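## Task

Move the orange bin, and no other bin, to the bench edge closest to the arms. Then set the hook down flat on the bench next to that bin with its handle sticking out past that same edge. All other objects must stay resting on whatever supports them now. Nothing may count as finished if it stays put only because a robot holds it. At the end, release everything and move the arms away.

## Robot and tools

Robots and cameras. Three identical i2rt Big YAM arms work together: arm1, arm2 and arm3. Each has six revolute joints, a two-finger parallel gripper and a wrist camera (arm1_cam_wrist, arm2_cam_wrist, arm3_cam_wrist). Two fixed room cameras, room_a and room_b, view the scene. With joints 1 and 6 at zero and the hand level and pointing ahead, the wrist camera rides on top of the hand facing the fingertips. Reach is roughly 1.0 m from the joint 1 axis.

Frames. Positions are in one shared world frame with its origin on the floor and +z up. The hand point is midway between the fingertips; its z axis runs along the fingers and the fingers close along its y axis. Each arm's foot pose is real but never printed. Joint angles are relative to each arm's own foot.

execute_actions. Argument actions is a list holding exactly one action object, or empty to just read state and pictures. The action is keyed by robot name (arm1, arm2, arm3); under each name goes joints, an object of absolute joint targets by name, not offsets. Any subset of arms and joints may be named; all start together and may finish at different times. Names, units and allowed ranges: joint1_rad -2.879 to 2.879 (base yaw, positive counter-clockwise seen from above, 0 faces the way the foot faces); joint2_rad 0 to 3.141 (shoulder, 0 is upper arm pointing back and about level, rising then tipping forward as it grows); joint3_rad 0 to 3.019 (elbow, 0 folded, positive opens); joint4_rad -1.692 to 1.57 (hand pitch, positive tilts fingers up); joint5_rad -1.57 to 1.57 (hand yaw, positive toward the arm's right); joint6_rad -2.094 to 2.094 (hand roll, positive clockwise viewed from behind the hand); gripper_m 0 to 0.093, fingertip gap in metres. Done tolerances are about ±0.045, ±0.14, ±0.09, ±0.055, ±0.03, ±0.035 rad and ±0.003 m in that order. Example: {"arm1": {"joints": {"gripper_m": 0.05}}, "arm2": {"joints": {"joint1_rad": 0.3}}}. Optional cameras lists which images to return (names above or "all"; omitted or null means all, [] means none). Any unknown key or out-of-range number rejects the whole call and nothing moves. Joints have different speeds, so the hand can sweep a wide arc between postures; plan intermediate postures near other arms and objects.

wait takes seconds from 0 to 10, commands nothing, and returns the same state and pictures as an empty action. zoom_image takes camera and region [x0, y0, x1, y1] in pixels of that camera's latest full image (top-left is 0,0; at most 504 by 504) and returns a closer look. read_manual only returns licence text. finished_scene takes scene, the current scene's number, ends it for good and reports success; the next task then appears. Call it only once the goal holds with nothing gripped.

Result lines. Each result gives per-arm state including joint_positions, joint torques (six numbers in joint order, raw drive output with per-arm offset, scale and noise, nonzero even in free air, so not a clean contact sensor), and a pictures line naming the cameras in image order. joint_status tells how each commanded motion ended: done, off_target (stopped short and may still be pushing), contact_stop or time_out (target dropped and the joint holds where it stopped, though a time_out joint may keep pushing toward a target near its position, listed in on_its_own), not_followed (a self/arm-collision check withheld the arm targets; the gripper part still runs; the arm may retry those targets later until given passing ones), and limit_stop_at_motor_heat. A line saying joint command not followed, usually with a cause line, flags the withheld case. on_its_own describes what the arm does uncommanded; held at gives the target a joint holds, not its position. To stop a joint pushing, send its reported position as the target. A tiny change from the current position may not move it. A joint carrying load may sag.

What to avoid. The arms do not stop on contact and can shove hard; never press arms together (this can end the run), and note the clearance check ignores fingers, gripper housings and wrist cameras and may react late. No state line reports arm-to-arm touching. Keep objects on the bench and in the work area: knocking anything to the floor or out ends the scene. Avoid drops, slips, slams and hard pushes. Sustained pushing or holding heats motors: a MOTOR HOT warning appears from 85 °C, and at 100 °C that arm goes limp and falls (OVER-TEMPERATURE FAULT) until it cools; resend targets afterwards. The arm holds its last command while you deliberate, so do not leave it straining. Loose objects may occasionally get a brief external nudge; check before finishing. Fewer and quicker motions are better.

Each tool is called after "Request:" as name([rows], argument=value, ...), one row to a line, values as JSON.

## Session

Request:
execute_actions(actions=[])

Scene clock: 0.00 s.
Joint torques (N m, as the arm reports them, + toward a larger angle): no reading
Motor temperatures (°C, as the motors report them): arm1=[30 28 29 32 29 31] | arm2=[29 31 31 31 29 29] | arm3=[31 29 30 32 28 29]
arm1.joint_positions: joint1_rad=-0.174 joint2_rad=+0.560 joint3_rad=+1.612 joint4_rad=-1.499 joint5_rad=-0.052 joint6_rad=+0.747 gripper_m=+0.095
arm1.joint_status: not commanded
arm1.hand: x=-0.8844 y=+0.1443 z=+1.3912 quat_wxyz=(-0.257, +0.249, -0.809, -0.467) (m; scene frame)
arm2.joint_positions: joint1_rad=+0.289 joint2_rad=+0.307 joint3_rad=+1.671 joint4_rad=-1.548 joint5_rad=+0.013 joint6_rad=-0.307 gripper_m=+0.094
arm2.joint_status: not commanded
arm2.hand: x=+0.0117 y=+0.0090 z=+1.4235 quat_wxyz=(-0.413, +0.707, -0.296, -0.492) (m; scene frame)
arm3.joint_positions: joint1_rad=-0.363 joint2_rad=+0.573 joint3_rad=+1.713 joint4_rad=-1.392 joint5_rad=+0.172 joint6_rad=+0.254 gripper_m=+0.094
arm3.joint_status: not commanded
arm3.hand: x=+0.9825 y=+0.1145 z=+1.4343 quat_wxyz=(-0.501, +0.317, -0.724, -0.353) (m; scene frame)
pictures: arm1_cam_wrist, arm2_cam_wrist, arm3_cam_wrist, room_a, room_b
Images, in order (width x height): arm1_cam_wrist 504x504, arm2_cam_wrist 504x504, arm3_cam_wrist 504x504, room_a 504x504, room_b 504x504.

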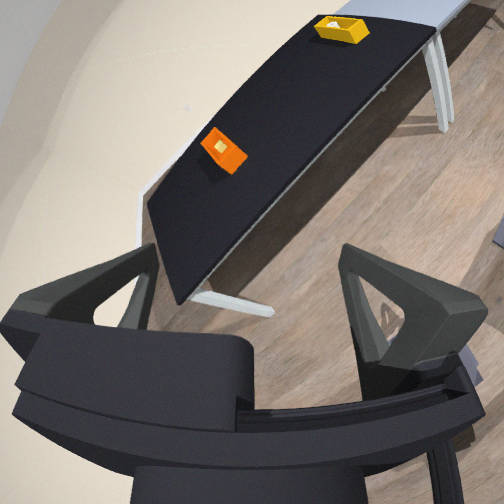

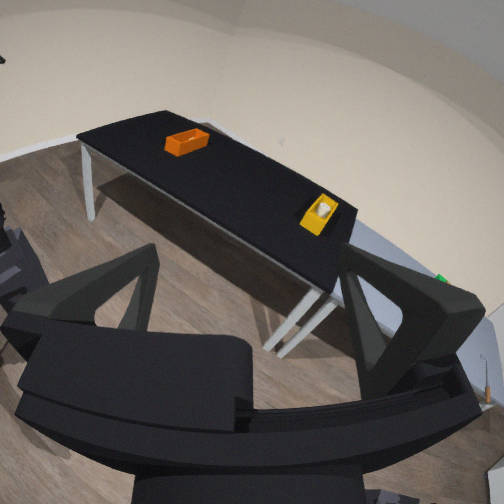

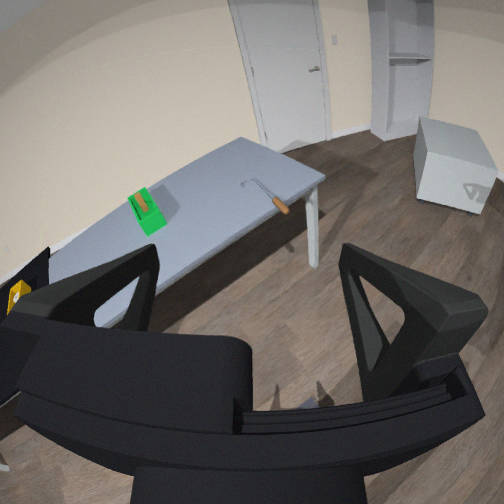

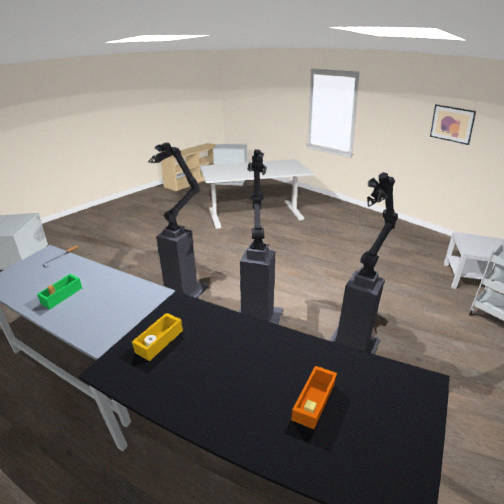

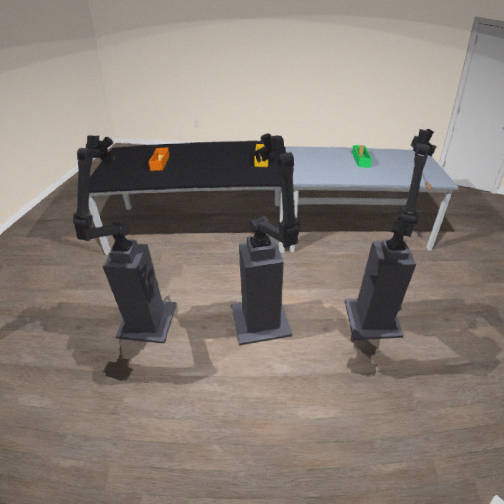

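Request:
zoom_image(camera="room_b", region=[300, 120, 480, 260])

Request:
zoom_image(camera="arm3_cam_wrist", region=[200, 140, 340, 250])

Request:
zoom_image(camera="room_a", region=[0, 200, 200, 360])

Request:
zoom_image(camera="room_a", region=[240, 330, 400, 460])

Region (300, 120, 480, 260) of room_b's 504x504 image, scaled by 2.800, with more detail than that image has.

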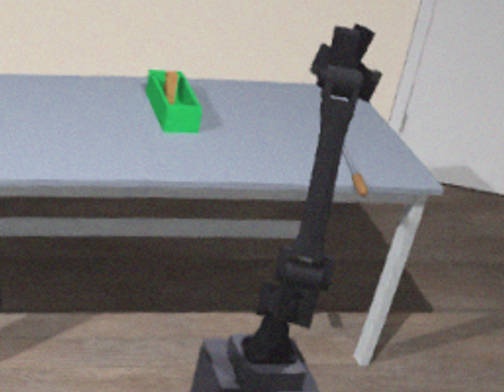

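Region (200, 140, 340, 250) of arm3_cam_wrist's 504x504 image, scaled by 3.600, with more detail than that image has; it fills the top 396 rows of this view, and the rest is white.

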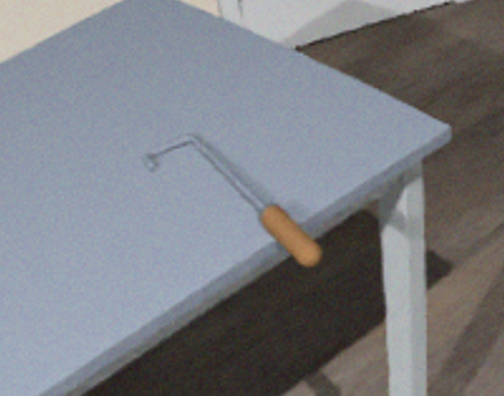

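Region (0, 200, 200, 360) of room_a's 504x504 image, scaled by 2.520, with more detail than that image has; it fills the top 403 rows of this view, and the rest is white.

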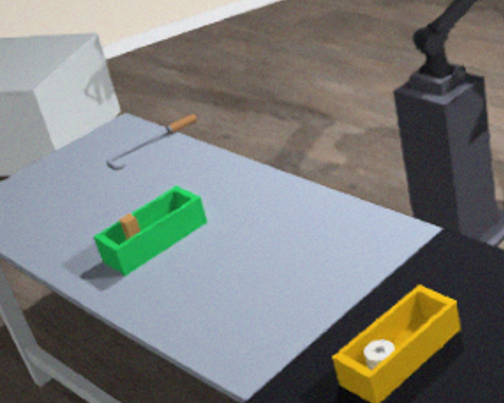

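Region (240, 330, 400, 460) of room_a's 504x504 image, scaled by 3.150, with more detail than that image has; it fills the top 410 rows of this view, and the rest is white.

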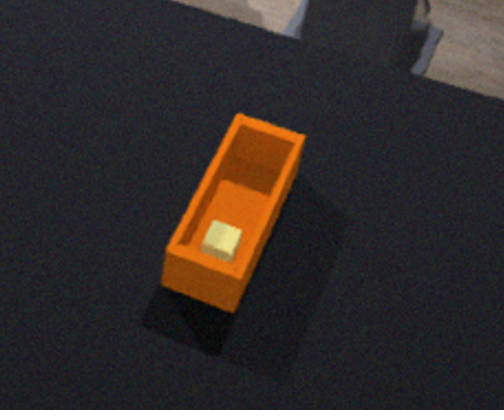

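Request:
execute_actions([
  {"arm3":{"joints":{"joint1_rad":-0.45,"joint2_rad":2.0,"joint3_rad":1.01,"joint4_rad":0.9,"joint5_rad":-0.45,"joint6_rad":0}},"arm1":{"joints":{"joint1_rad":-0.1,"joint2_rad":1.95,"joint3_rad":1.01,"joint4_rad":0.8,"joint5_rad":0,"joint6_rad":0}},"arm2":{"joints":{"joint1_rad":-0.2,"joint2_rad":1.95,"joint3_rad":1.01,"joint4_rad":0.8,"joint5_rad":0,"joint6_rad":0}}},
])

Scene clock: 40.70 s.
Joint torques (N m, as the arm reports them, + toward a larger angle): arm1=[  0.11 -21.15   9.55   2.56   0.19  -0.21] | arm2=[ -0.41 -20.77   7.06   2.88   0.15   0.04] | arm3=[  0.79 -19.32   6.4    2.85  -0.13  -0.09]
Motor temperatures (°C, as the motors report them): arm1=[30 28 31 32 29 31] | arm2=[29 32 31 31 29 29] | arm3=[31 29 31 32 28 30]
arm1.joint_positions: joint1_rad=-0.108 joint2_rad=+1.949 joint3_rad=+0.992 joint4_rad=+0.783 joint5_rad=-0.002 joint6_rad=+0.009 gripper_m=+0.095
arm1.joint_status: all done
arm1.hand: x=-0.7801 y=+0.6724 z=+0.8779 quat_wxyz=(-0.495, +0.485, -0.593, -0.410) (m; scene frame)
arm2.joint_positions: joint1_rad=-0.202 joint2_rad=+1.964 joint3_rad=+0.991 joint4_rad=+0.779 joint5_rad=-0.001 joint6_rad=-0.009 gripper_m=+0.094
arm2.joint_status: all done
arm2.hand: x=+0.0079 y=+0.6946 z=+0.8785 quat_wxyz=(-0.450, +0.545, -0.546, -0.450) (m; scene frame)
arm3.joint_positions: joint1_rad=-0.441 joint2_rad=+2.009 joint3_rad=+0.999 joint4_rad=+0.879 joint5_rad=-0.447 joint6_rad=+0.009 gripper_m=+0.094
arm3.joint_status: all done
arm3.hand: x=+1.1310 y=+0.6346 z=+0.8423 quat_wxyz=(-0.451, +0.516, -0.545, -0.483) (m; scene frame)
pictures: arm1_cam_wrist, arm2_cam_wrist, arm3_cam_wrist, room_a, room_b
Images, in order (width x height): arm1_cam_wrist 504x504, arm2_cam_wrist 504x504, arm3_cam_wrist 504x504, room_a 504x504, room_b 504x504.

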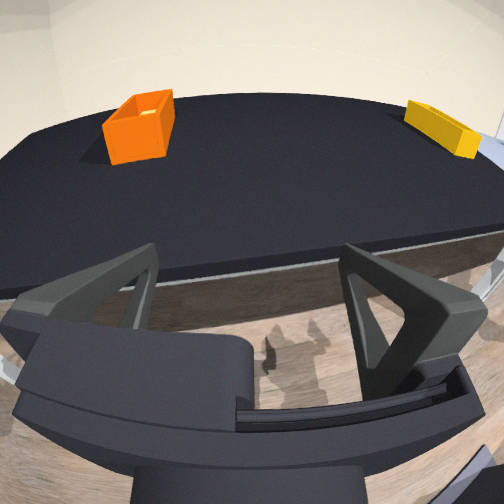

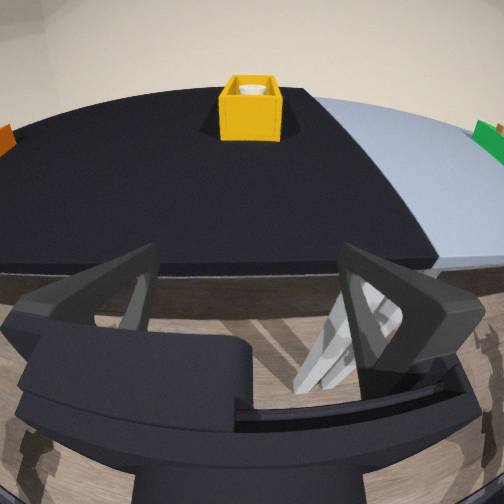

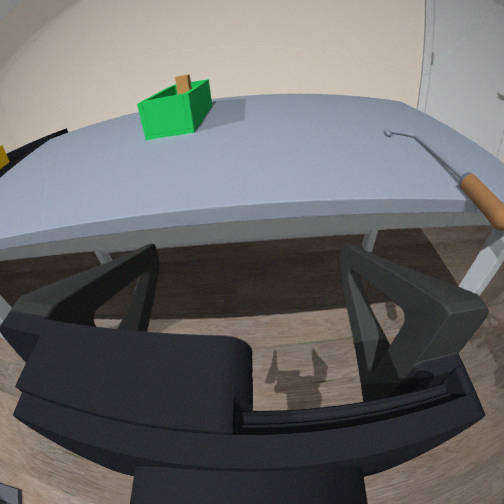

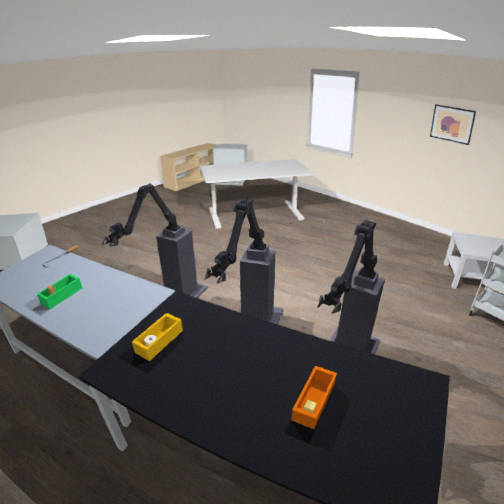

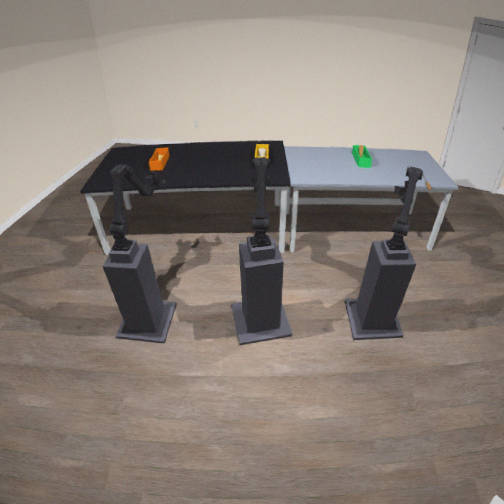

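Request:
execute_actions([
  {"arm3":{"joints":{"joint1_rad":-0.815,"joint2_rad":2.326,"joint3_rad":1.478,"joint4_rad":0.89,"joint5_rad":-0.81,"joint6_rad":0}}},
], cameras=["arm3_cam_wrist","room_a","room_b"])

Scene clock: 53.60 s.
Joint torques (N m, as the arm reports them, + toward a larger angle): arm1=[ -0.35 -20.53   9.6    2.54   0.18  -0.21] | arm2=[ -0.38 -21.21   7.07   2.9    0.14   0.04] | arm3=[  1.67 -25.35   9.27   2.3   -0.09  -0.07]
Motor temperatures (°C, as the motors report them): arm1=[30 29 32 32 29 31] | arm2=[29 33 32 31 29 29] | arm3=[31 30 32 32 28 30]
arm1.joint_positions: joint1_rad=-0.108 joint2_rad=+1.949 joint3_rad=+0.992 joint4_rad=+0.783 joint5_rad=-0.002 joint6_rad=+0.009 gripper_m=+0.095
arm1.joint_status: not commanded
arm1.hand: x=-0.7801 y=+0.6724 z=+0.8779 quat_wxyz=(-0.495, +0.485, -0.593, -0.410) (m; scene frame)
arm2.joint_positions: joint1_rad=-0.202 joint2_rad=+1.964 joint3_rad=+0.991 joint4_rad=+0.779 joint5_rad=-0.001 joint6_rad=-0.009 gripper_m=+0.094
arm2.joint_status: not commanded
arm2.hand: x=+0.0079 y=+0.6946 z=+0.8785 quat_wxyz=(-0.450, +0.545, -0.546, -0.450) (m; scene frame)
arm3.joint_positions: joint1_rad=-0.817 joint2_rad=+2.348 joint3_rad=+1.439 joint4_rad=+0.879 joint5_rad=-0.808 joint6_rad=+0.007 gripper_m=+0.094
arm3.joint_status: all done
arm3.hand: x=+1.3820 y=+0.6050 z=+0.7979 quat_wxyz=(-0.489, +0.498, -0.516, -0.496) (m; scene frame)
pictures: arm3_cam_wrist, room_a, room_b
Images, in order (width x height): arm3_cam_wrist 504x504, room_a 504x504, room_b 504x504.

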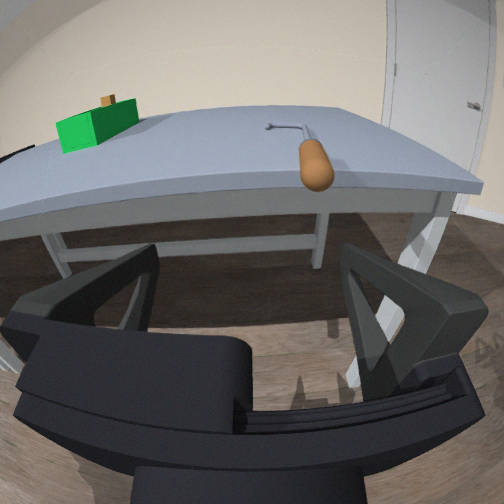

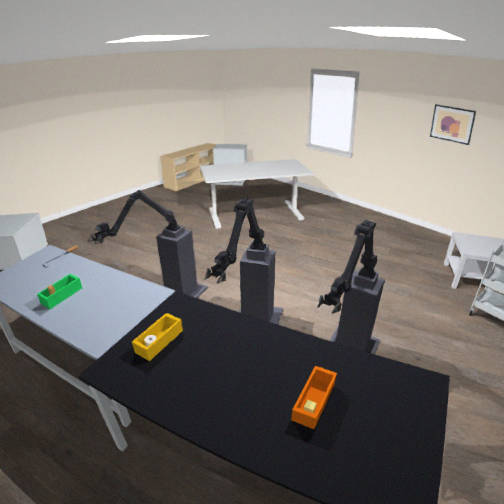

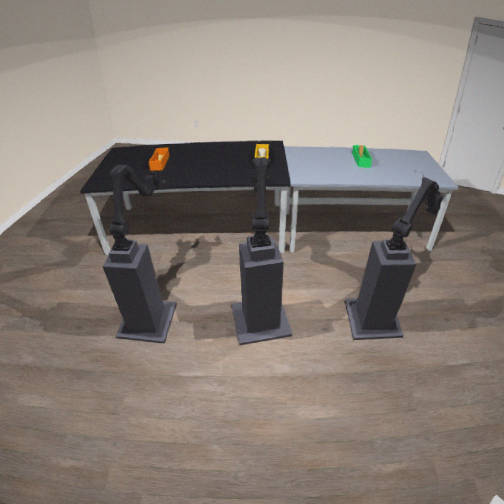

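Request:
execute_actions([
  {"arm3":{"joints":{"joint1_rad":-0.876,"joint2_rad":2.45,"joint3_rad":1.72,"joint4_rad":0.795,"joint5_rad":-0.876,"joint6_rad":0}}},
], cameras=["arm3_cam_wrist","room_a"])

Request:
zoom_image(camera="room_a", region=[20, 190, 160, 290])

Scene clock: 75.20 s.
Joint torques (N m, as the arm reports them, + toward a larger angle): arm1=[  0.69 -20.44   9.36   2.69   0.17  -0.18] | arm2=[ -0.37 -20.99   7.09   2.93   0.14   0.03] | arm3=[  2.02 -26.47  10.67   1.59  -0.1   -0.09]
Motor temperatures (°C, as the motors report them): arm1=[30 30 32 32 29 31] | arm2=[29 34 33 32 29 29] | arm3=[31 31 33 32 28 30]
arm1.joint_positions: joint1_rad=-0.108 joint2_rad=+1.949 joint3_rad=+0.992 joint4_rad=+0.783 joint5_rad=-0.002 joint6_rad=+0.009 gripper_m=+0.095
arm1.joint_status: not commanded
arm1.hand: x=-0.7801 y=+0.6724 z=+0.8779 quat_wxyz=(-0.495, +0.485, -0.593, -0.410) (m; scene frame)
arm2.joint_positions: joint1_rad=-0.202 joint2_rad=+1.964 joint3_rad=+0.991 joint4_rad=+0.779 joint5_rad=-0.001 joint6_rad=-0.009 gripper_m=+0.094
arm2.joint_status: not commanded
arm2.hand: x=+0.0079 y=+0.6946 z=+0.8785 quat_wxyz=(-0.450, +0.545, -0.546, -0.450) (m; scene frame)
arm3.joint_positions: joint1_rad=-0.879 joint2_rad=+2.463 joint3_rad=+1.672 joint4_rad=+0.801 joint5_rad=-0.874 joint6_rad=+0.007 gripper_m=+0.094
arm3.joint_status: all done
arm3.hand: x=+1.4519 y=+0.6117 z=+0.7986 quat_wxyz=(-0.503, +0.500, -0.501, -0.497) (m; scene frame)
pictures: arm3_cam_wrist, room_a
Images, in order (width x height): arm3_cam_wrist 504x504, room_a 504x504.

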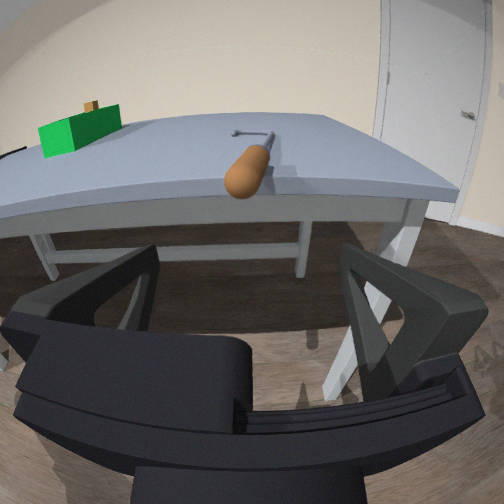

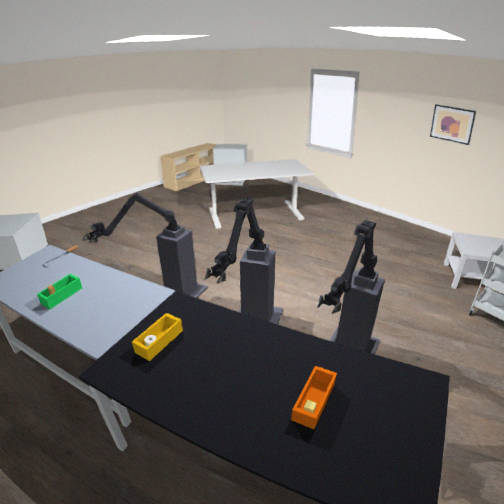

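Region (20, 190, 160, 290) of room_a's 504x504 image, scaled by 3.600, with more detail than that image has; it fills the top 360 rows of this view, and the rest is white.

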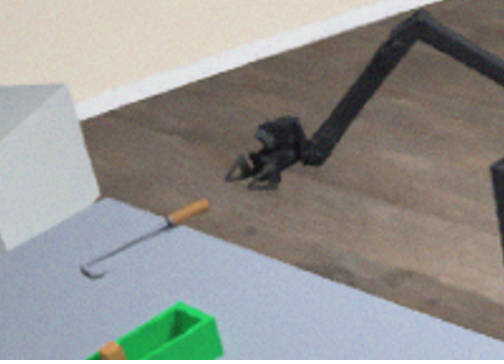

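Request:
execute_actions([
  {"arm3":{"joints":{"joint1_rad":-0.76,"joint2_rad":2.502,"joint3_rad":1.787,"joint4_rad":0.772,"joint5_rad":-0.595,"joint6_rad":0}}},
], cameras=["arm3_cam_wrist","room_a"])

Request:
zoom_image(camera="room_a", region=[20, 190, 160, 290])

Scene clock: 88.00 s.
Joint torques (N m, as the arm reports them, + toward a larger angle): arm1=[ -0.19 -20.58   9.37   2.58   0.19  -0.21] | arm2=[ -0.47 -21.07   7.08   2.93   0.13   0.03] | arm3=[  0.99 -25.73  11.35   1.66   0.04  -0.06]
Motor temperatures (°C, as the motors report them): arm1=[30 30 33 32 29 31] | arm2=[29 34 33 32 29 29] | arm3=[31 32 34 32 28 30]
arm1.joint_positions: joint1_rad=-0.108 joint2_rad=+1.949 joint3_rad=+0.992 joint4_rad=+0.783 joint5_rad=-0.002 joint6_rad=+0.009 gripper_m=+0.095
arm1.joint_status: not commanded
arm1.hand: x=-0.7801 y=+0.6724 z=+0.8779 quat_wxyz=(-0.495, +0.485, -0.593, -0.410) (m; scene frame)
arm2.joint_positions: joint1_rad=-0.202 joint2_rad=+1.964 joint3_rad=+0.991 joint4_rad=+0.779 joint5_rad=-0.001 joint6_rad=-0.009 gripper_m=+0.094
arm2.joint_status: not commanded
arm2.hand: x=+0.0079 y=+0.6946 z=+0.8785 quat_wxyz=(-0.450, +0.545, -0.546, -0.450) (m; scene frame)
arm3.joint_positions: joint1_rad=-0.752 joint2_rad=+2.498 joint3_rad=+1.735 joint4_rad=+0.779 joint5_rad=-0.597 joint6_rad=+0.007 gripper_m=+0.094
arm3.joint_status: all done
arm3.hand: x=+1.4263 y=+0.6844 z=+0.7953 quat_wxyz=(-0.541, +0.460, -0.534, -0.459) (m; scene frame)
pictures: arm3_cam_wrist, room_a
Images, in order (width x height): arm3_cam_wrist 504x504, room_a 504x504.

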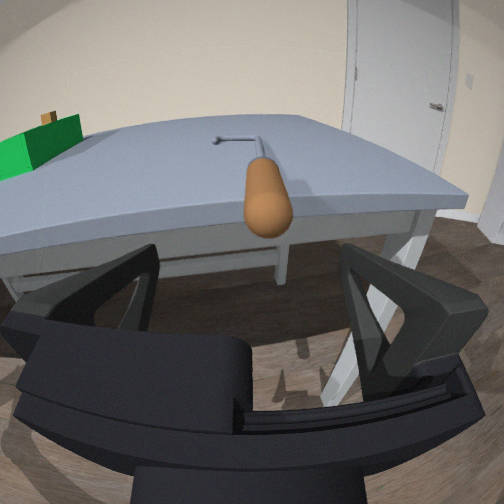

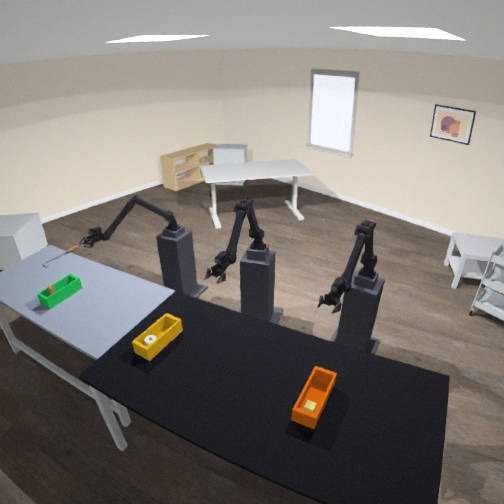

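Region (20, 190, 160, 290) of room_a's 504x504 image, scaled by 3.600, with more detail than that image has; it fills the top 360 rows of this view, and the rest is white.

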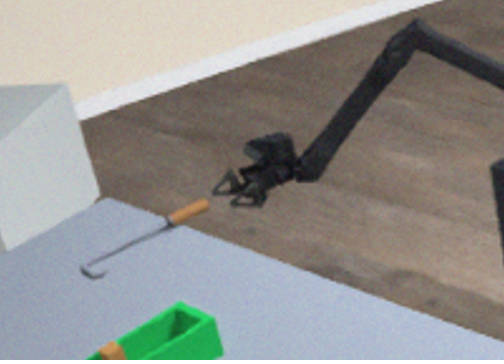

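Request:
execute_actions([
  {"arm3":{"joints":{"joint1_rad":-0.733,"joint2_rad":2.64,"joint3_rad":2.067,"joint4_rad":0.626,"joint5_rad":-0.568,"joint6_rad":0}}},
], cameras=["arm3_cam_wrist","room_a"])

Request:
zoom_image(camera="room_a", region=[20, 190, 160, 290])

Scene clock: 100.33 s.
Joint torques (N m, as the arm reports them, + toward a larger angle): arm1=[  0.24 -20.68   9.44   2.64   0.21  -0.14] | arm2=[ -0.41 -21.05   7.08   2.88   0.13   0.03] | arm3=[  2.13 -30.29  11.84   1.83   0.02  -0.06]
Motor temperatures (°C, as the motors report them): arm1=[30 30 33 32 29 31] | arm2=[29 34 33 32 29 29] | arm3=[31 32 35 32 28 30]
arm1.joint_positions: joint1_rad=-0.108 joint2_rad=+1.949 joint3_rad=+0.992 joint4_rad=+0.783 joint5_rad=-0.002 joint6_rad=+0.009 gripper_m=+0.095
arm1.joint_status: not commanded
arm1.hand: x=-0.7801 y=+0.6724 z=+0.8779 quat_wxyz=(-0.495, +0.485, -0.593, -0.410) (m; scene frame)
arm2.joint_positions: joint1_rad=-0.202 joint2_rad=+1.964 joint3_rad=+0.991 joint4_rad=+0.779 joint5_rad=-0.001 joint6_rad=-0.009 gripper_m=+0.094
arm2.joint_status: not commanded
arm2.hand: x=+0.0079 y=+0.6946 z=+0.8785 quat_wxyz=(-0.450, +0.545, -0.546, -0.450) (m; scene frame)
arm3.joint_positions: joint1_rad=-0.744 joint2_rad=+2.665 joint3_rad=+2.016 joint4_rad=+0.630 joint5_rad=-0.570 joint6_rad=+0.007 gripper_m=+0.094
arm3.joint_status: all done
arm3.hand: x=+1.4606 y=+0.7259 z=+0.7608 quat_wxyz=(-0.533, +0.456, -0.551, -0.452) (m; scene frame)
pictures: arm3_cam_wrist, room_a
Images, in order (width x height): arm3_cam_wrist 504x504, room_a 504x504.

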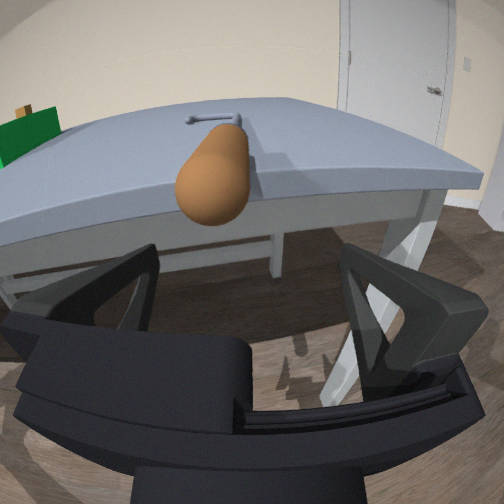

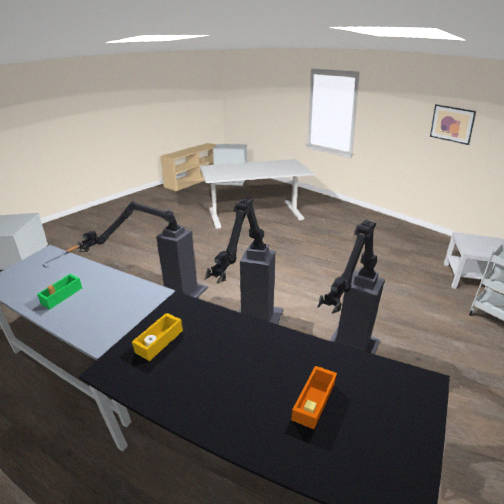

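Region (20, 190, 160, 290) of room_a's 504x504 image, scaled by 3.600, with more detail than that image has; it fills the top 360 rows of this view, and the rest is white.

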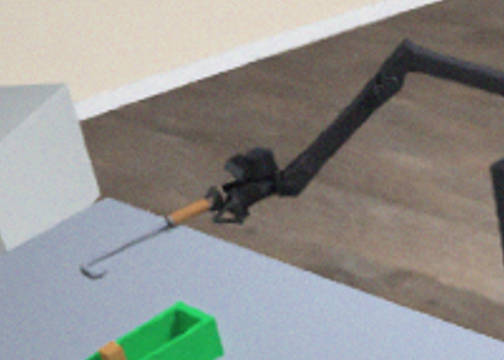

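Request:
execute_actions([
  {"arm3":{"joints":{"joint1_rad":-0.684,"joint2_rad":2.715,"joint3_rad":2.293,"joint4_rad":0.498,"joint5_rad":-0.518,"joint6_rad":0}}},
], cameras=["arm3_cam_wrist","room_a"])

Request:
zoom_image(camera="room_a", region=[20, 190, 160, 290])

Scene clock: 116.70 s.
Joint torques (N m, as the arm reports them, + toward a larger angle): arm1=[ -0.54 -20.36   9.56   2.63   0.18  -0.22] | arm2=[ -0.34 -21.07   7.08   2.88   0.13   0.04] | arm3=[  0.98 -30.25  12.61   1.6    0.04  -0.07]
Motor temperatures (°C, as the motors report them): arm1=[30 30 33 32 29 31] | arm2=[29 34 33 32 29 29] | arm3=[31 33 36 32 28 30]
arm1.joint_positions: joint1_rad=-0.108 joint2_rad=+1.949 joint3_rad=+0.992 joint4_rad=+0.783 joint5_rad=-0.002 joint6_rad=+0.009 gripper_m=+0.095
arm1.joint_status: not commanded
arm1.hand: x=-0.7801 y=+0.6724 z=+0.8779 quat_wxyz=(-0.495, +0.485, -0.593, -0.410) (m; scene frame)
arm2.joint_positions: joint1_rad=-0.202 joint2_rad=+1.964 joint3_rad=+0.991 joint4_rad=+0.779 joint5_rad=-0.001 joint6_rad=-0.009 gripper_m=+0.094
arm2.joint_status: not commanded
arm2.hand: x=+0.0079 y=+0.6946 z=+0.8785 quat_wxyz=(-0.450, +0.545, -0.546, -0.450) (m; scene frame)
arm3.joint_positions: joint1_rad=-0.679 joint2_rad=+2.726 joint3_rad=+2.241 joint4_rad=+0.504 joint5_rad=-0.520 joint6_rad=+0.007 gripper_m=+0.094
arm3.joint_status: all done
arm3.hand: x=+1.4457 y=+0.7901 z=+0.7991 quat_wxyz=(-0.543, +0.458, -0.534, -0.458) (m; scene frame)
pictures: arm3_cam_wrist, room_a
Images, in order (width x height): arm3_cam_wrist 504x504, room_a 504x504.

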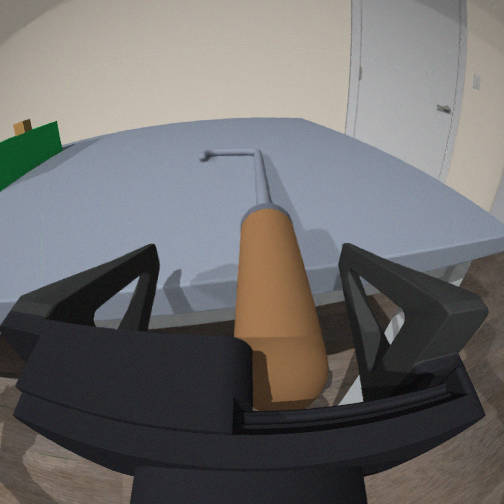

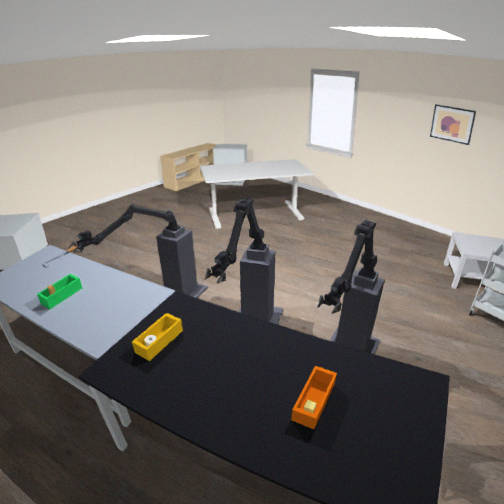

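Region (20, 190, 160, 290) of room_a's 504x504 image, scaled by 3.600, with more detail than that image has; it fills the top 360 rows of this view, and the rest is white.

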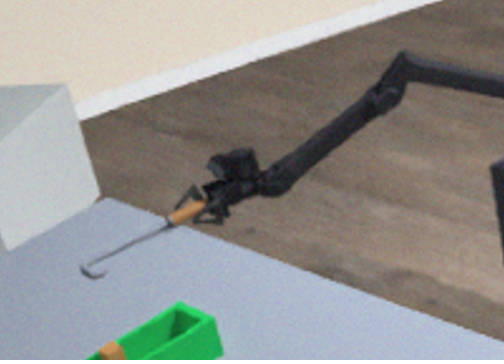

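Request:
execute_actions([
  {"arm3":{"joints":{"joint1_rad":-0.70,"joint2_rad":2.672,"joint3_rad":2.18,"joint4_rad":0.56,"joint5_rad":-0.535}}},
], cameras=["arm3_cam_wrist"])

Scene clock: 127.33 s.
Joint torques (N m, as the arm reports them, + toward a larger angle): arm1=[ -0.15 -20.84   9.53   2.61   0.17  -0.18] | arm2=[ -0.47 -21.08   7.09   2.88   0.14   0.04] | arm3=[  0.66 -32.26   7.82   2.87  -0.09  -0.08]
Motor temperatures (°C, as the motors report them): arm1=[30 30 33 32 29 31] | arm2=[29 34 33 32 29 29] | arm3=[31 34 37 32 28 30]
arm1.joint_positions: joint1_rad=-0.108 joint2_rad=+1.949 joint3_rad=+0.992 joint4_rad=+0.783 joint5_rad=-0.002 joint6_rad=+0.009 gripper_m=+0.095
arm1.joint_status: not commanded
arm1.hand: x=-0.7801 y=+0.6724 z=+0.8779 quat_wxyz=(-0.495, +0.485, -0.593, -0.410) (m; scene frame)
arm2.joint_positions: joint1_rad=-0.202 joint2_rad=+1.964 joint3_rad=+0.991 joint4_rad=+0.779 joint5_rad=-0.001 joint6_rad=-0.009 gripper_m=+0.094
arm2.joint_status: not commanded
arm2.hand: x=+0.0079 y=+0.6946 z=+0.8785 quat_wxyz=(-0.450, +0.545, -0.546, -0.450) (m; scene frame)
arm3.joint_positions: joint1_rad=-0.690 joint2_rad=+2.705 joint3_rad=+2.185 joint4_rad=+0.539 joint5_rad=-0.532 joint6_rad=+0.007 gripper_m=+0.094
arm3.joint_status: all done
arm3.hand: x=+1.4464 y=+0.7783 z=+0.7950 quat_wxyz=(-0.543, +0.459, -0.534, -0.458) (m; scene frame)
pictures: arm3_cam_wrist
Images, in order (width x height): arm3_cam_wrist 504x504.

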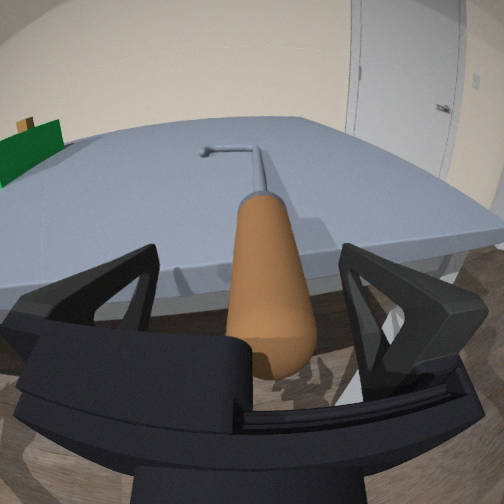

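Request:
execute_actions([
  {"arm3":{"joints":{"joint1_rad":-0.712,"joint3_rad":2.15,"joint4_rad":0.58,"joint5_rad":-0.545}}},
], cameras=["arm3_cam_wrist"])

Scene clock: 130.77 s.
Joint torques (N m, as the arm reports them, + toward a larger angle): arm1=[  0.24 -20.74   9.44   2.62   0.21  -0.18] | arm2=[ -0.47 -21.14   7.12   2.87   0.13   0.04] | arm3=[  0.26 -31.92   7.74   2.82  -0.08  -0.07]
Motor temperatures (°C, as the motors report them): arm1=[30 30 33 32 29 31] | arm2=[29 34 33 32 29 29] | arm3=[31 34 37 32 28 30]
arm1.joint_positions: joint1_rad=-0.108 joint2_rad=+1.949 joint3_rad=+0.992 joint4_rad=+0.783 joint5_rad=-0.002 joint6_rad=+0.009 gripper_m=+0.095
arm1.joint_status: not commanded
arm1.hand: x=-0.7801 y=+0.6724 z=+0.8779 quat_wxyz=(-0.495, +0.485, -0.593, -0.410) (m; scene frame)
arm2.joint_positions: joint1_rad=-0.202 joint2_rad=+1.964 joint3_rad=+0.991 joint4_rad=+0.779 joint5_rad=-0.001 joint6_rad=-0.009 gripper_m=+0.094
arm2.joint_status: not commanded
arm2.hand: x=+0.0079 y=+0.6946 z=+0.8785 quat_wxyz=(-0.450, +0.545, -0.546, -0.450) (m; scene frame)
arm3.joint_positions: joint1_rad=-0.702 joint2_rad=+2.702 joint3_rad=+2.154 joint4_rad=+0.560 joint5_rad=-0.543 joint6_rad=+0.007 gripper_m=+0.094
arm3.joint_status: all done
arm3.hand: x=+1.4509 y=+0.7673 z=+0.7854 quat_wxyz=(-0.541, +0.459, -0.537, -0.457) (m; scene frame)
pictures: arm3_cam_wrist
Images, in order (width x height): arm3_cam_wrist 504x504.

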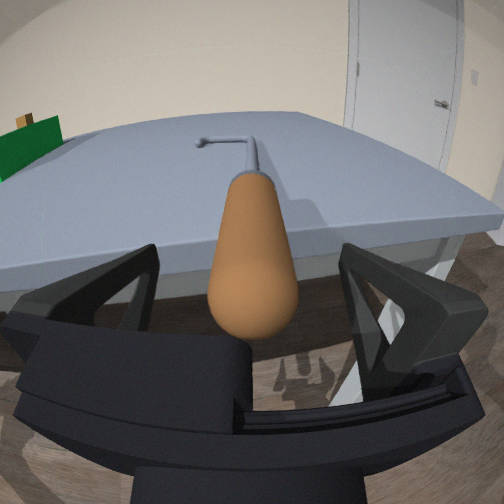

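Request:
execute_actions([
  {"arm3":{"joints":{"gripper_m":0.0}}},
], cameras=["arm3_cam_wrist"])

Request:
execute_actions([
  {"arm3":{"joints":{"joint2_rad":2.3,"joint4_rad":0.3}}},
], cameras=["arm3_cam_wrist","room_a"])

Scene clock: 142.20 s.
Joint torques (N m, as the arm reports them, + toward a larger angle): arm1=[  0.14 -20.7    9.64   2.58   0.2   -0.24] | arm2=[ -0.58 -20.91   7.11   2.9    0.14   0.04] | arm3=[  0.79 -31.81   7.81   2.75  -0.09  -0.07]
Motor temperatures (°C, as the motors report them): arm1=[30 30 33 32 29 31] | arm2=[29 35 34 32 29 29] | arm3=[31 35 35 32 28 30]
arm1.joint_positions: joint1_rad=-0.108 joint2_rad=+1.949 joint3_rad=+0.992 joint4_rad=+0.783 joint5_rad=-0.002 joint6_rad=+0.009 gripper_m=+0.095
arm1.joint_status: not commanded
arm1.hand: x=-0.7801 y=+0.6724 z=+0.8779 quat_wxyz=(-0.495, +0.485, -0.593, -0.410) (m; scene frame)
arm2.joint_positions: joint1_rad=-0.202 joint2_rad=+1.964 joint3_rad=+0.991 joint4_rad=+0.779 joint5_rad=-0.001 joint6_rad=-0.009 gripper_m=+0.094
arm2.joint_status: not commanded
arm2.hand: x=+0.0079 y=+0.6946 z=+0.8785 quat_wxyz=(-0.450, +0.545, -0.546, -0.450) (m; scene frame)
arm3.joint_positions: joint1_rad=-0.703 joint2_rad=+2.702 joint3_rad=+2.154 joint4_rad=+0.560 joint5_rad=-0.543 joint6_rad=+0.007 gripper_m=+0.030
arm3.joint_status: gripper_m off_target (ended at +0.030, target +0.000)
arm3.hand: x=+1.4511 y=+0.7671 z=+0.7854 quat_wxyz=(-0.541, +0.459, -0.537, -0.457) (m; scene frame)
pictures: arm3_cam_wrist
Images, in order (width x height): arm3_cam_wrist 504x504.

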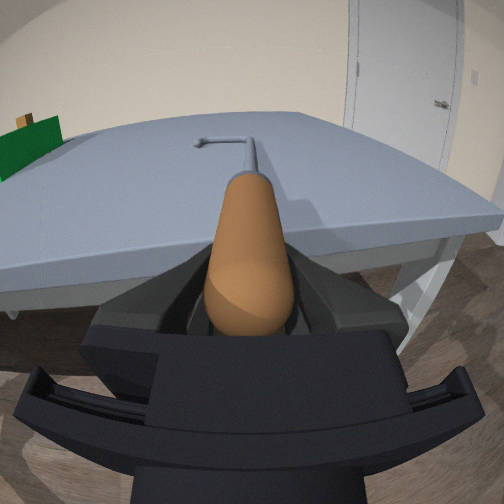

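Scene clock: 143.90 s.
Joint torques (N m, as the arm reports them, + toward a larger angle): arm1=[  0.06 -20.6    9.46   2.44   0.21  -0.2 ] | arm2=[ -0.36 -21.     7.09   2.87   0.14   0.04] | arm3=[  0.78 -32.5   11.26   2.43  -0.03  -0.05]
Motor temperatures (°C, as the motors report them): arm1=[30 30 33 32 29 31] | arm2=[29 35 34 32 29 29] | arm3=[31 35 35 32 28 30]
arm1.joint_positions: joint1_rad=-0.108 joint2_rad=+1.949 joint3_rad=+0.992 joint4_rad=+0.783 joint5_rad=-0.002 joint6_rad=+0.009 gripper_m=+0.095
arm1.joint_status: not commanded
arm1.hand: x=-0.7801 y=+0.6724 z=+0.8779 quat_wxyz=(-0.495, +0.485, -0.593, -0.410) (m; scene frame)
arm2.joint_positions: joint1_rad=-0.202 joint2_rad=+1.964 joint3_rad=+0.991 joint4_rad=+0.779 joint5_rad=-0.001 joint6_rad=-0.009 gripper_m=+0.094
arm2.joint_status: not commanded
arm2.hand: x=+0.0079 y=+0.6946 z=+0.8785 quat_wxyz=(-0.450, +0.545, -0.546, -0.450) (m; scene frame)
arm3.joint_positions: joint1_rad=-0.703 joint2_rad=+2.357 joint3_rad=+2.125 joint4_rad=+0.287 joint5_rad=-0.544 joint6_rad=+0.006 gripper_m=+0.030
arm3.joint_status: all done
arm3.hand: x=+1.4434 y=+0.7611 z=+1.0261 quat_wxyz=(-0.555, +0.457, -0.521, -0.460) (m; scene frame)
pictures: arm3_cam_wrist, room_a
Images, in order (width x height): arm3_cam_wrist 504x504, room_a 504x504.

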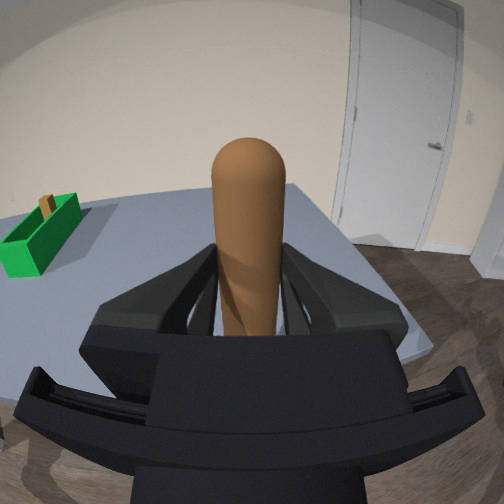

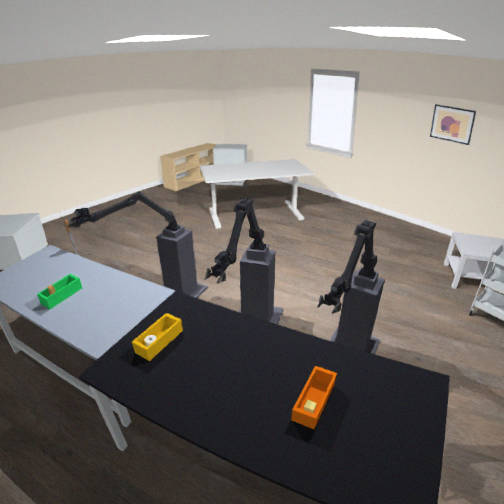

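Request:
zoom_image(camera="room_a", region=[20, 190, 160, 290])

Region (20, 190, 160, 290) of room_a's 504x504 image, scaled by 3.600, with more detail than that image has; it fills the top 360 rows of this view, and the rest is white.

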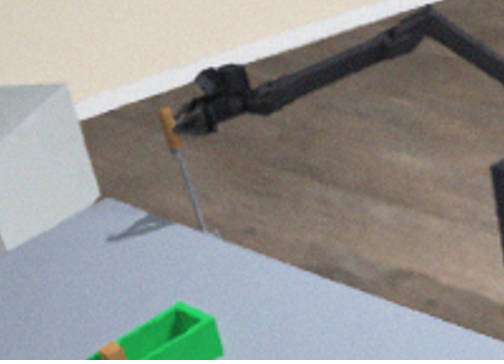

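Request:
execute_actions([
  {"arm3":{"joints":{"joint2_rad":1.95,"joint4_rad":-0.1}},"arm2":{"joints":{"joint1_rad":0.5,"joint6_rad":1.57}}},
], cameras=["arm3_cam_wrist","room_a","room_b"])

Request:
zoom_image(camera="room_a", region=[20, 140, 180, 290])

Request:
zoom_image(camera="room_b", region=[70, 120, 330, 260])

Scene clock: 183.97 s.
Joint torques (N m, as the arm reports them, + toward a larger angle): arm1=[ -0.65 -20.81   9.54   2.47   0.23  -0.17] | arm2=[ -0.78 -21.01   7.09   2.89   0.17  -0.07] | arm3=[  0.66 -29.4   12.45   2.59  -0.01  -0.04]
Motor temperatures (°C, as the motors report them): arm1=[30 31 34 32 29 31] | arm2=[29 35 34 32 29 29] | arm3=[31 36 37 32 28 30]
arm1.joint_positions: joint1_rad=-0.108 joint2_rad=+1.949 joint3_rad=+0.992 joint4_rad=+0.783 joint5_rad=-0.002 joint6_rad=+0.009 gripper_m=+0.095
arm1.joint_status: not commanded
arm1.hand: x=-0.7801 y=+0.6724 z=+0.8779 quat_wxyz=(-0.495, +0.485, -0.593, -0.410) (m; scene frame)
arm2.joint_positions: joint1_rad=+0.500 joint2_rad=+1.964 joint3_rad=+0.991 joint4_rad=+0.779 joint5_rad=-0.002 joint6_rad=+1.561 gripper_m=+0.094
arm2.joint_status: all done
arm2.hand: x=-0.4357 y=+0.5343 z=+0.8821 quat_wxyz=(+0.218, +0.266, -0.722, -0.601) (m; scene frame)
arm3.joint_positions: joint1_rad=-0.703 joint2_rad=+2.015 joint3_rad=+2.113 joint4_rad=-0.116 joint5_rad=-0.546 joint6_rad=+0.002 gripper_m=+0.030
arm3.joint_status: all done
arm3.hand: x=+1.3885 y=+0.6996 z=+1.2281 quat_wxyz=(-0.531, +0.462, -0.546, -0.455) (m; scene frame)
pictures: arm3_cam_wrist, room_a, room_b
Images, in order (width x height): arm3_cam_wrist 504x504, room_a 504x504, room_b 504x504.

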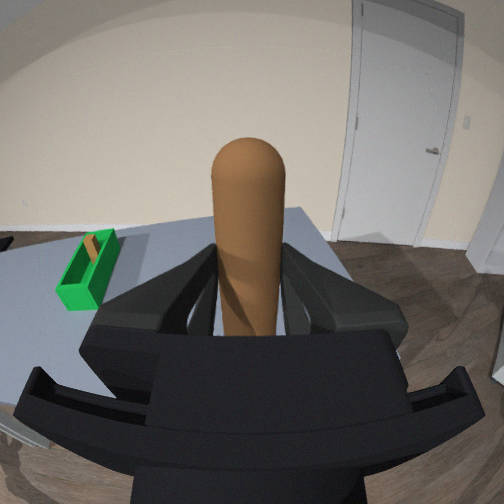

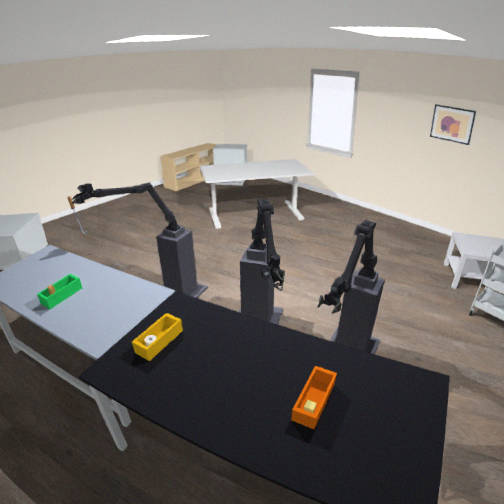

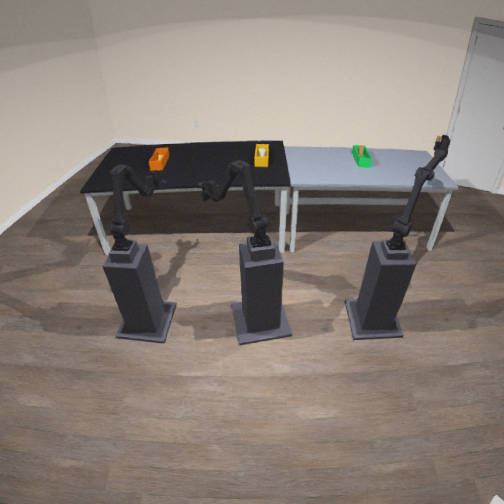

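Region (20, 140, 180, 290) of room_a's 504x504 image, scaled by 3.150, with more detail than that image has; it fills the top 472 rows of this view, and the rest is white.

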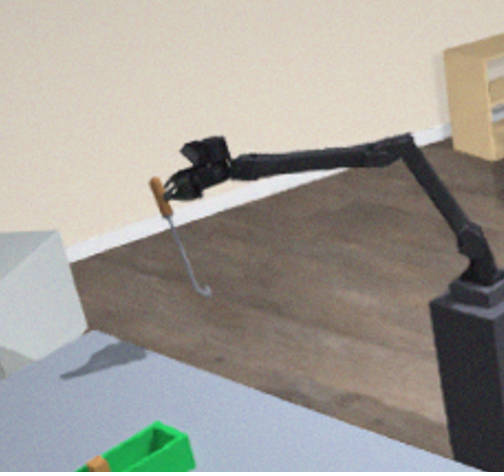

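Region (70, 120, 330, 260) of room_b's 504x504 image, scaled by 1.938, with more detail than that image has; it fills the top 271 rows of this view, and the rest is white.

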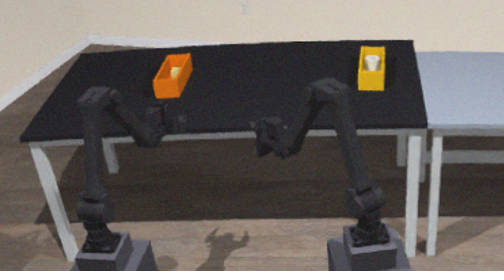

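Request:
execute_actions([
  {"arm3":{"joints":{"joint1_rad":0.523,"joint2_rad":2.285,"joint3_rad":2.31,"joint4_rad":0.065,"joint5_rad":0.516}}},
], cameras=["arm3_cam_wrist","room_a","room_b"])

Request:
zoom_image(camera="room_a", region=[60, 160, 240, 320])

Scene clock: 198.43 s.
Joint torques (N m, as the arm reports them, + toward a larger angle): arm1=[  0.17 -20.93   9.48   2.68   0.16  -0.22] | arm2=[ -0.55 -20.96   7.15   2.92   0.17  -0.05] | arm3=[  1.91 -32.82  13.05   2.2   -0.1   -0.04]
Motor temperatures (°C, as the motors report them): arm1=[30 31 34 32 29 31] | arm2=[29 35 34 32 29 29] | arm3=[31 36 39 32 28 30]
arm1.joint_positions: joint1_rad=-0.108 joint2_rad=+1.949 joint3_rad=+0.992 joint4_rad=+0.783 joint5_rad=-0.002 joint6_rad=+0.009 gripper_m=+0.095
arm1.joint_status: not commanded
arm1.hand: x=-0.7801 y=+0.6724 z=+0.8779 quat_wxyz=(-0.495, +0.485, -0.593, -0.410) (m; scene frame)
arm2.joint_positions: joint1_rad=+0.500 joint2_rad=+1.964 joint3_rad=+0.991 joint4_rad=+0.779 joint5_rad=-0.002 joint6_rad=+1.561 gripper_m=+0.094
arm2.joint_status: not commanded
arm2.hand: x=-0.4357 y=+0.5343 z=+0.8821 quat_wxyz=(+0.218, +0.266, -0.722, -0.600) (m; scene frame)
arm3.joint_positions: joint1_rad=+0.518 joint2_rad=+2.338 joint3_rad=+2.266 joint4_rad=+0.059 joint5_rad=+0.518 joint6_rad=+0.006 gripper_m=+0.030
arm3.joint_status: all done
arm3.hand: x=+0.5197 y=+0.8539 z=+1.0726 quat_wxyz=(-0.497, +0.505, -0.504, -0.493) (m; scene frame)
pictures: arm3_cam_wrist, room_a, room_b
Images, in order (width x height): arm3_cam_wrist 504x504, room_a 504x504, room_b 504x504.

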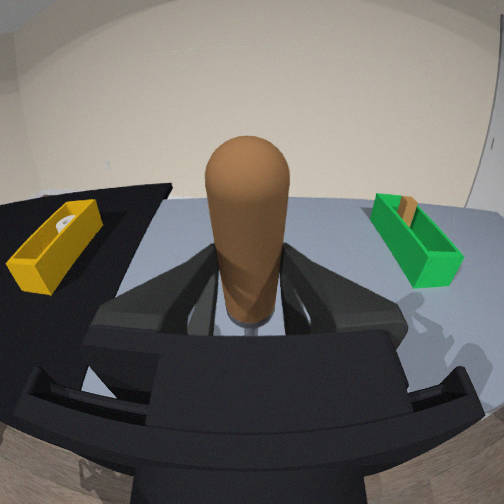

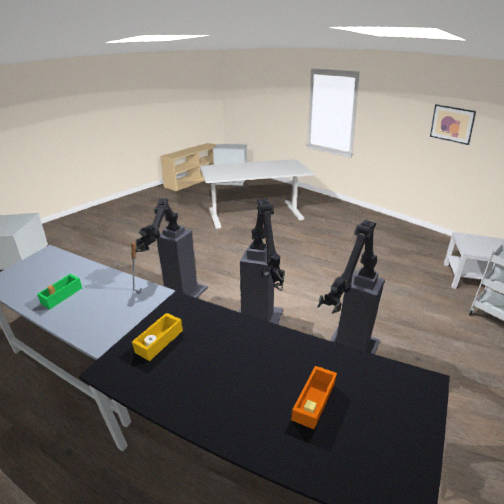

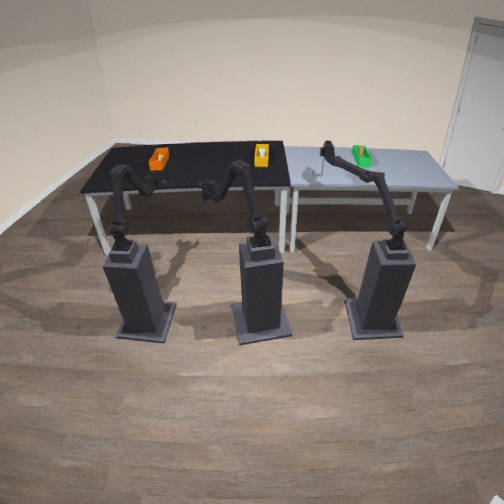

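Region (60, 160, 240, 320) of room_a's 504x504 image, scaled by 2.800, with more detail than that image has.

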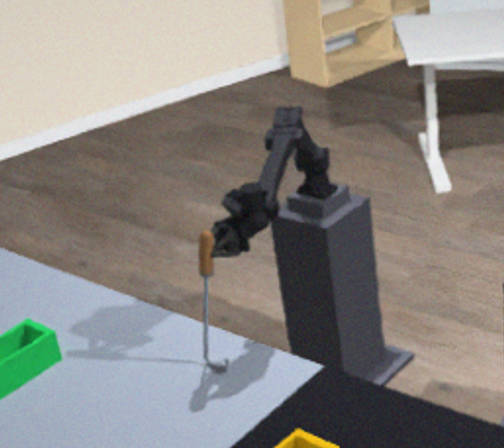

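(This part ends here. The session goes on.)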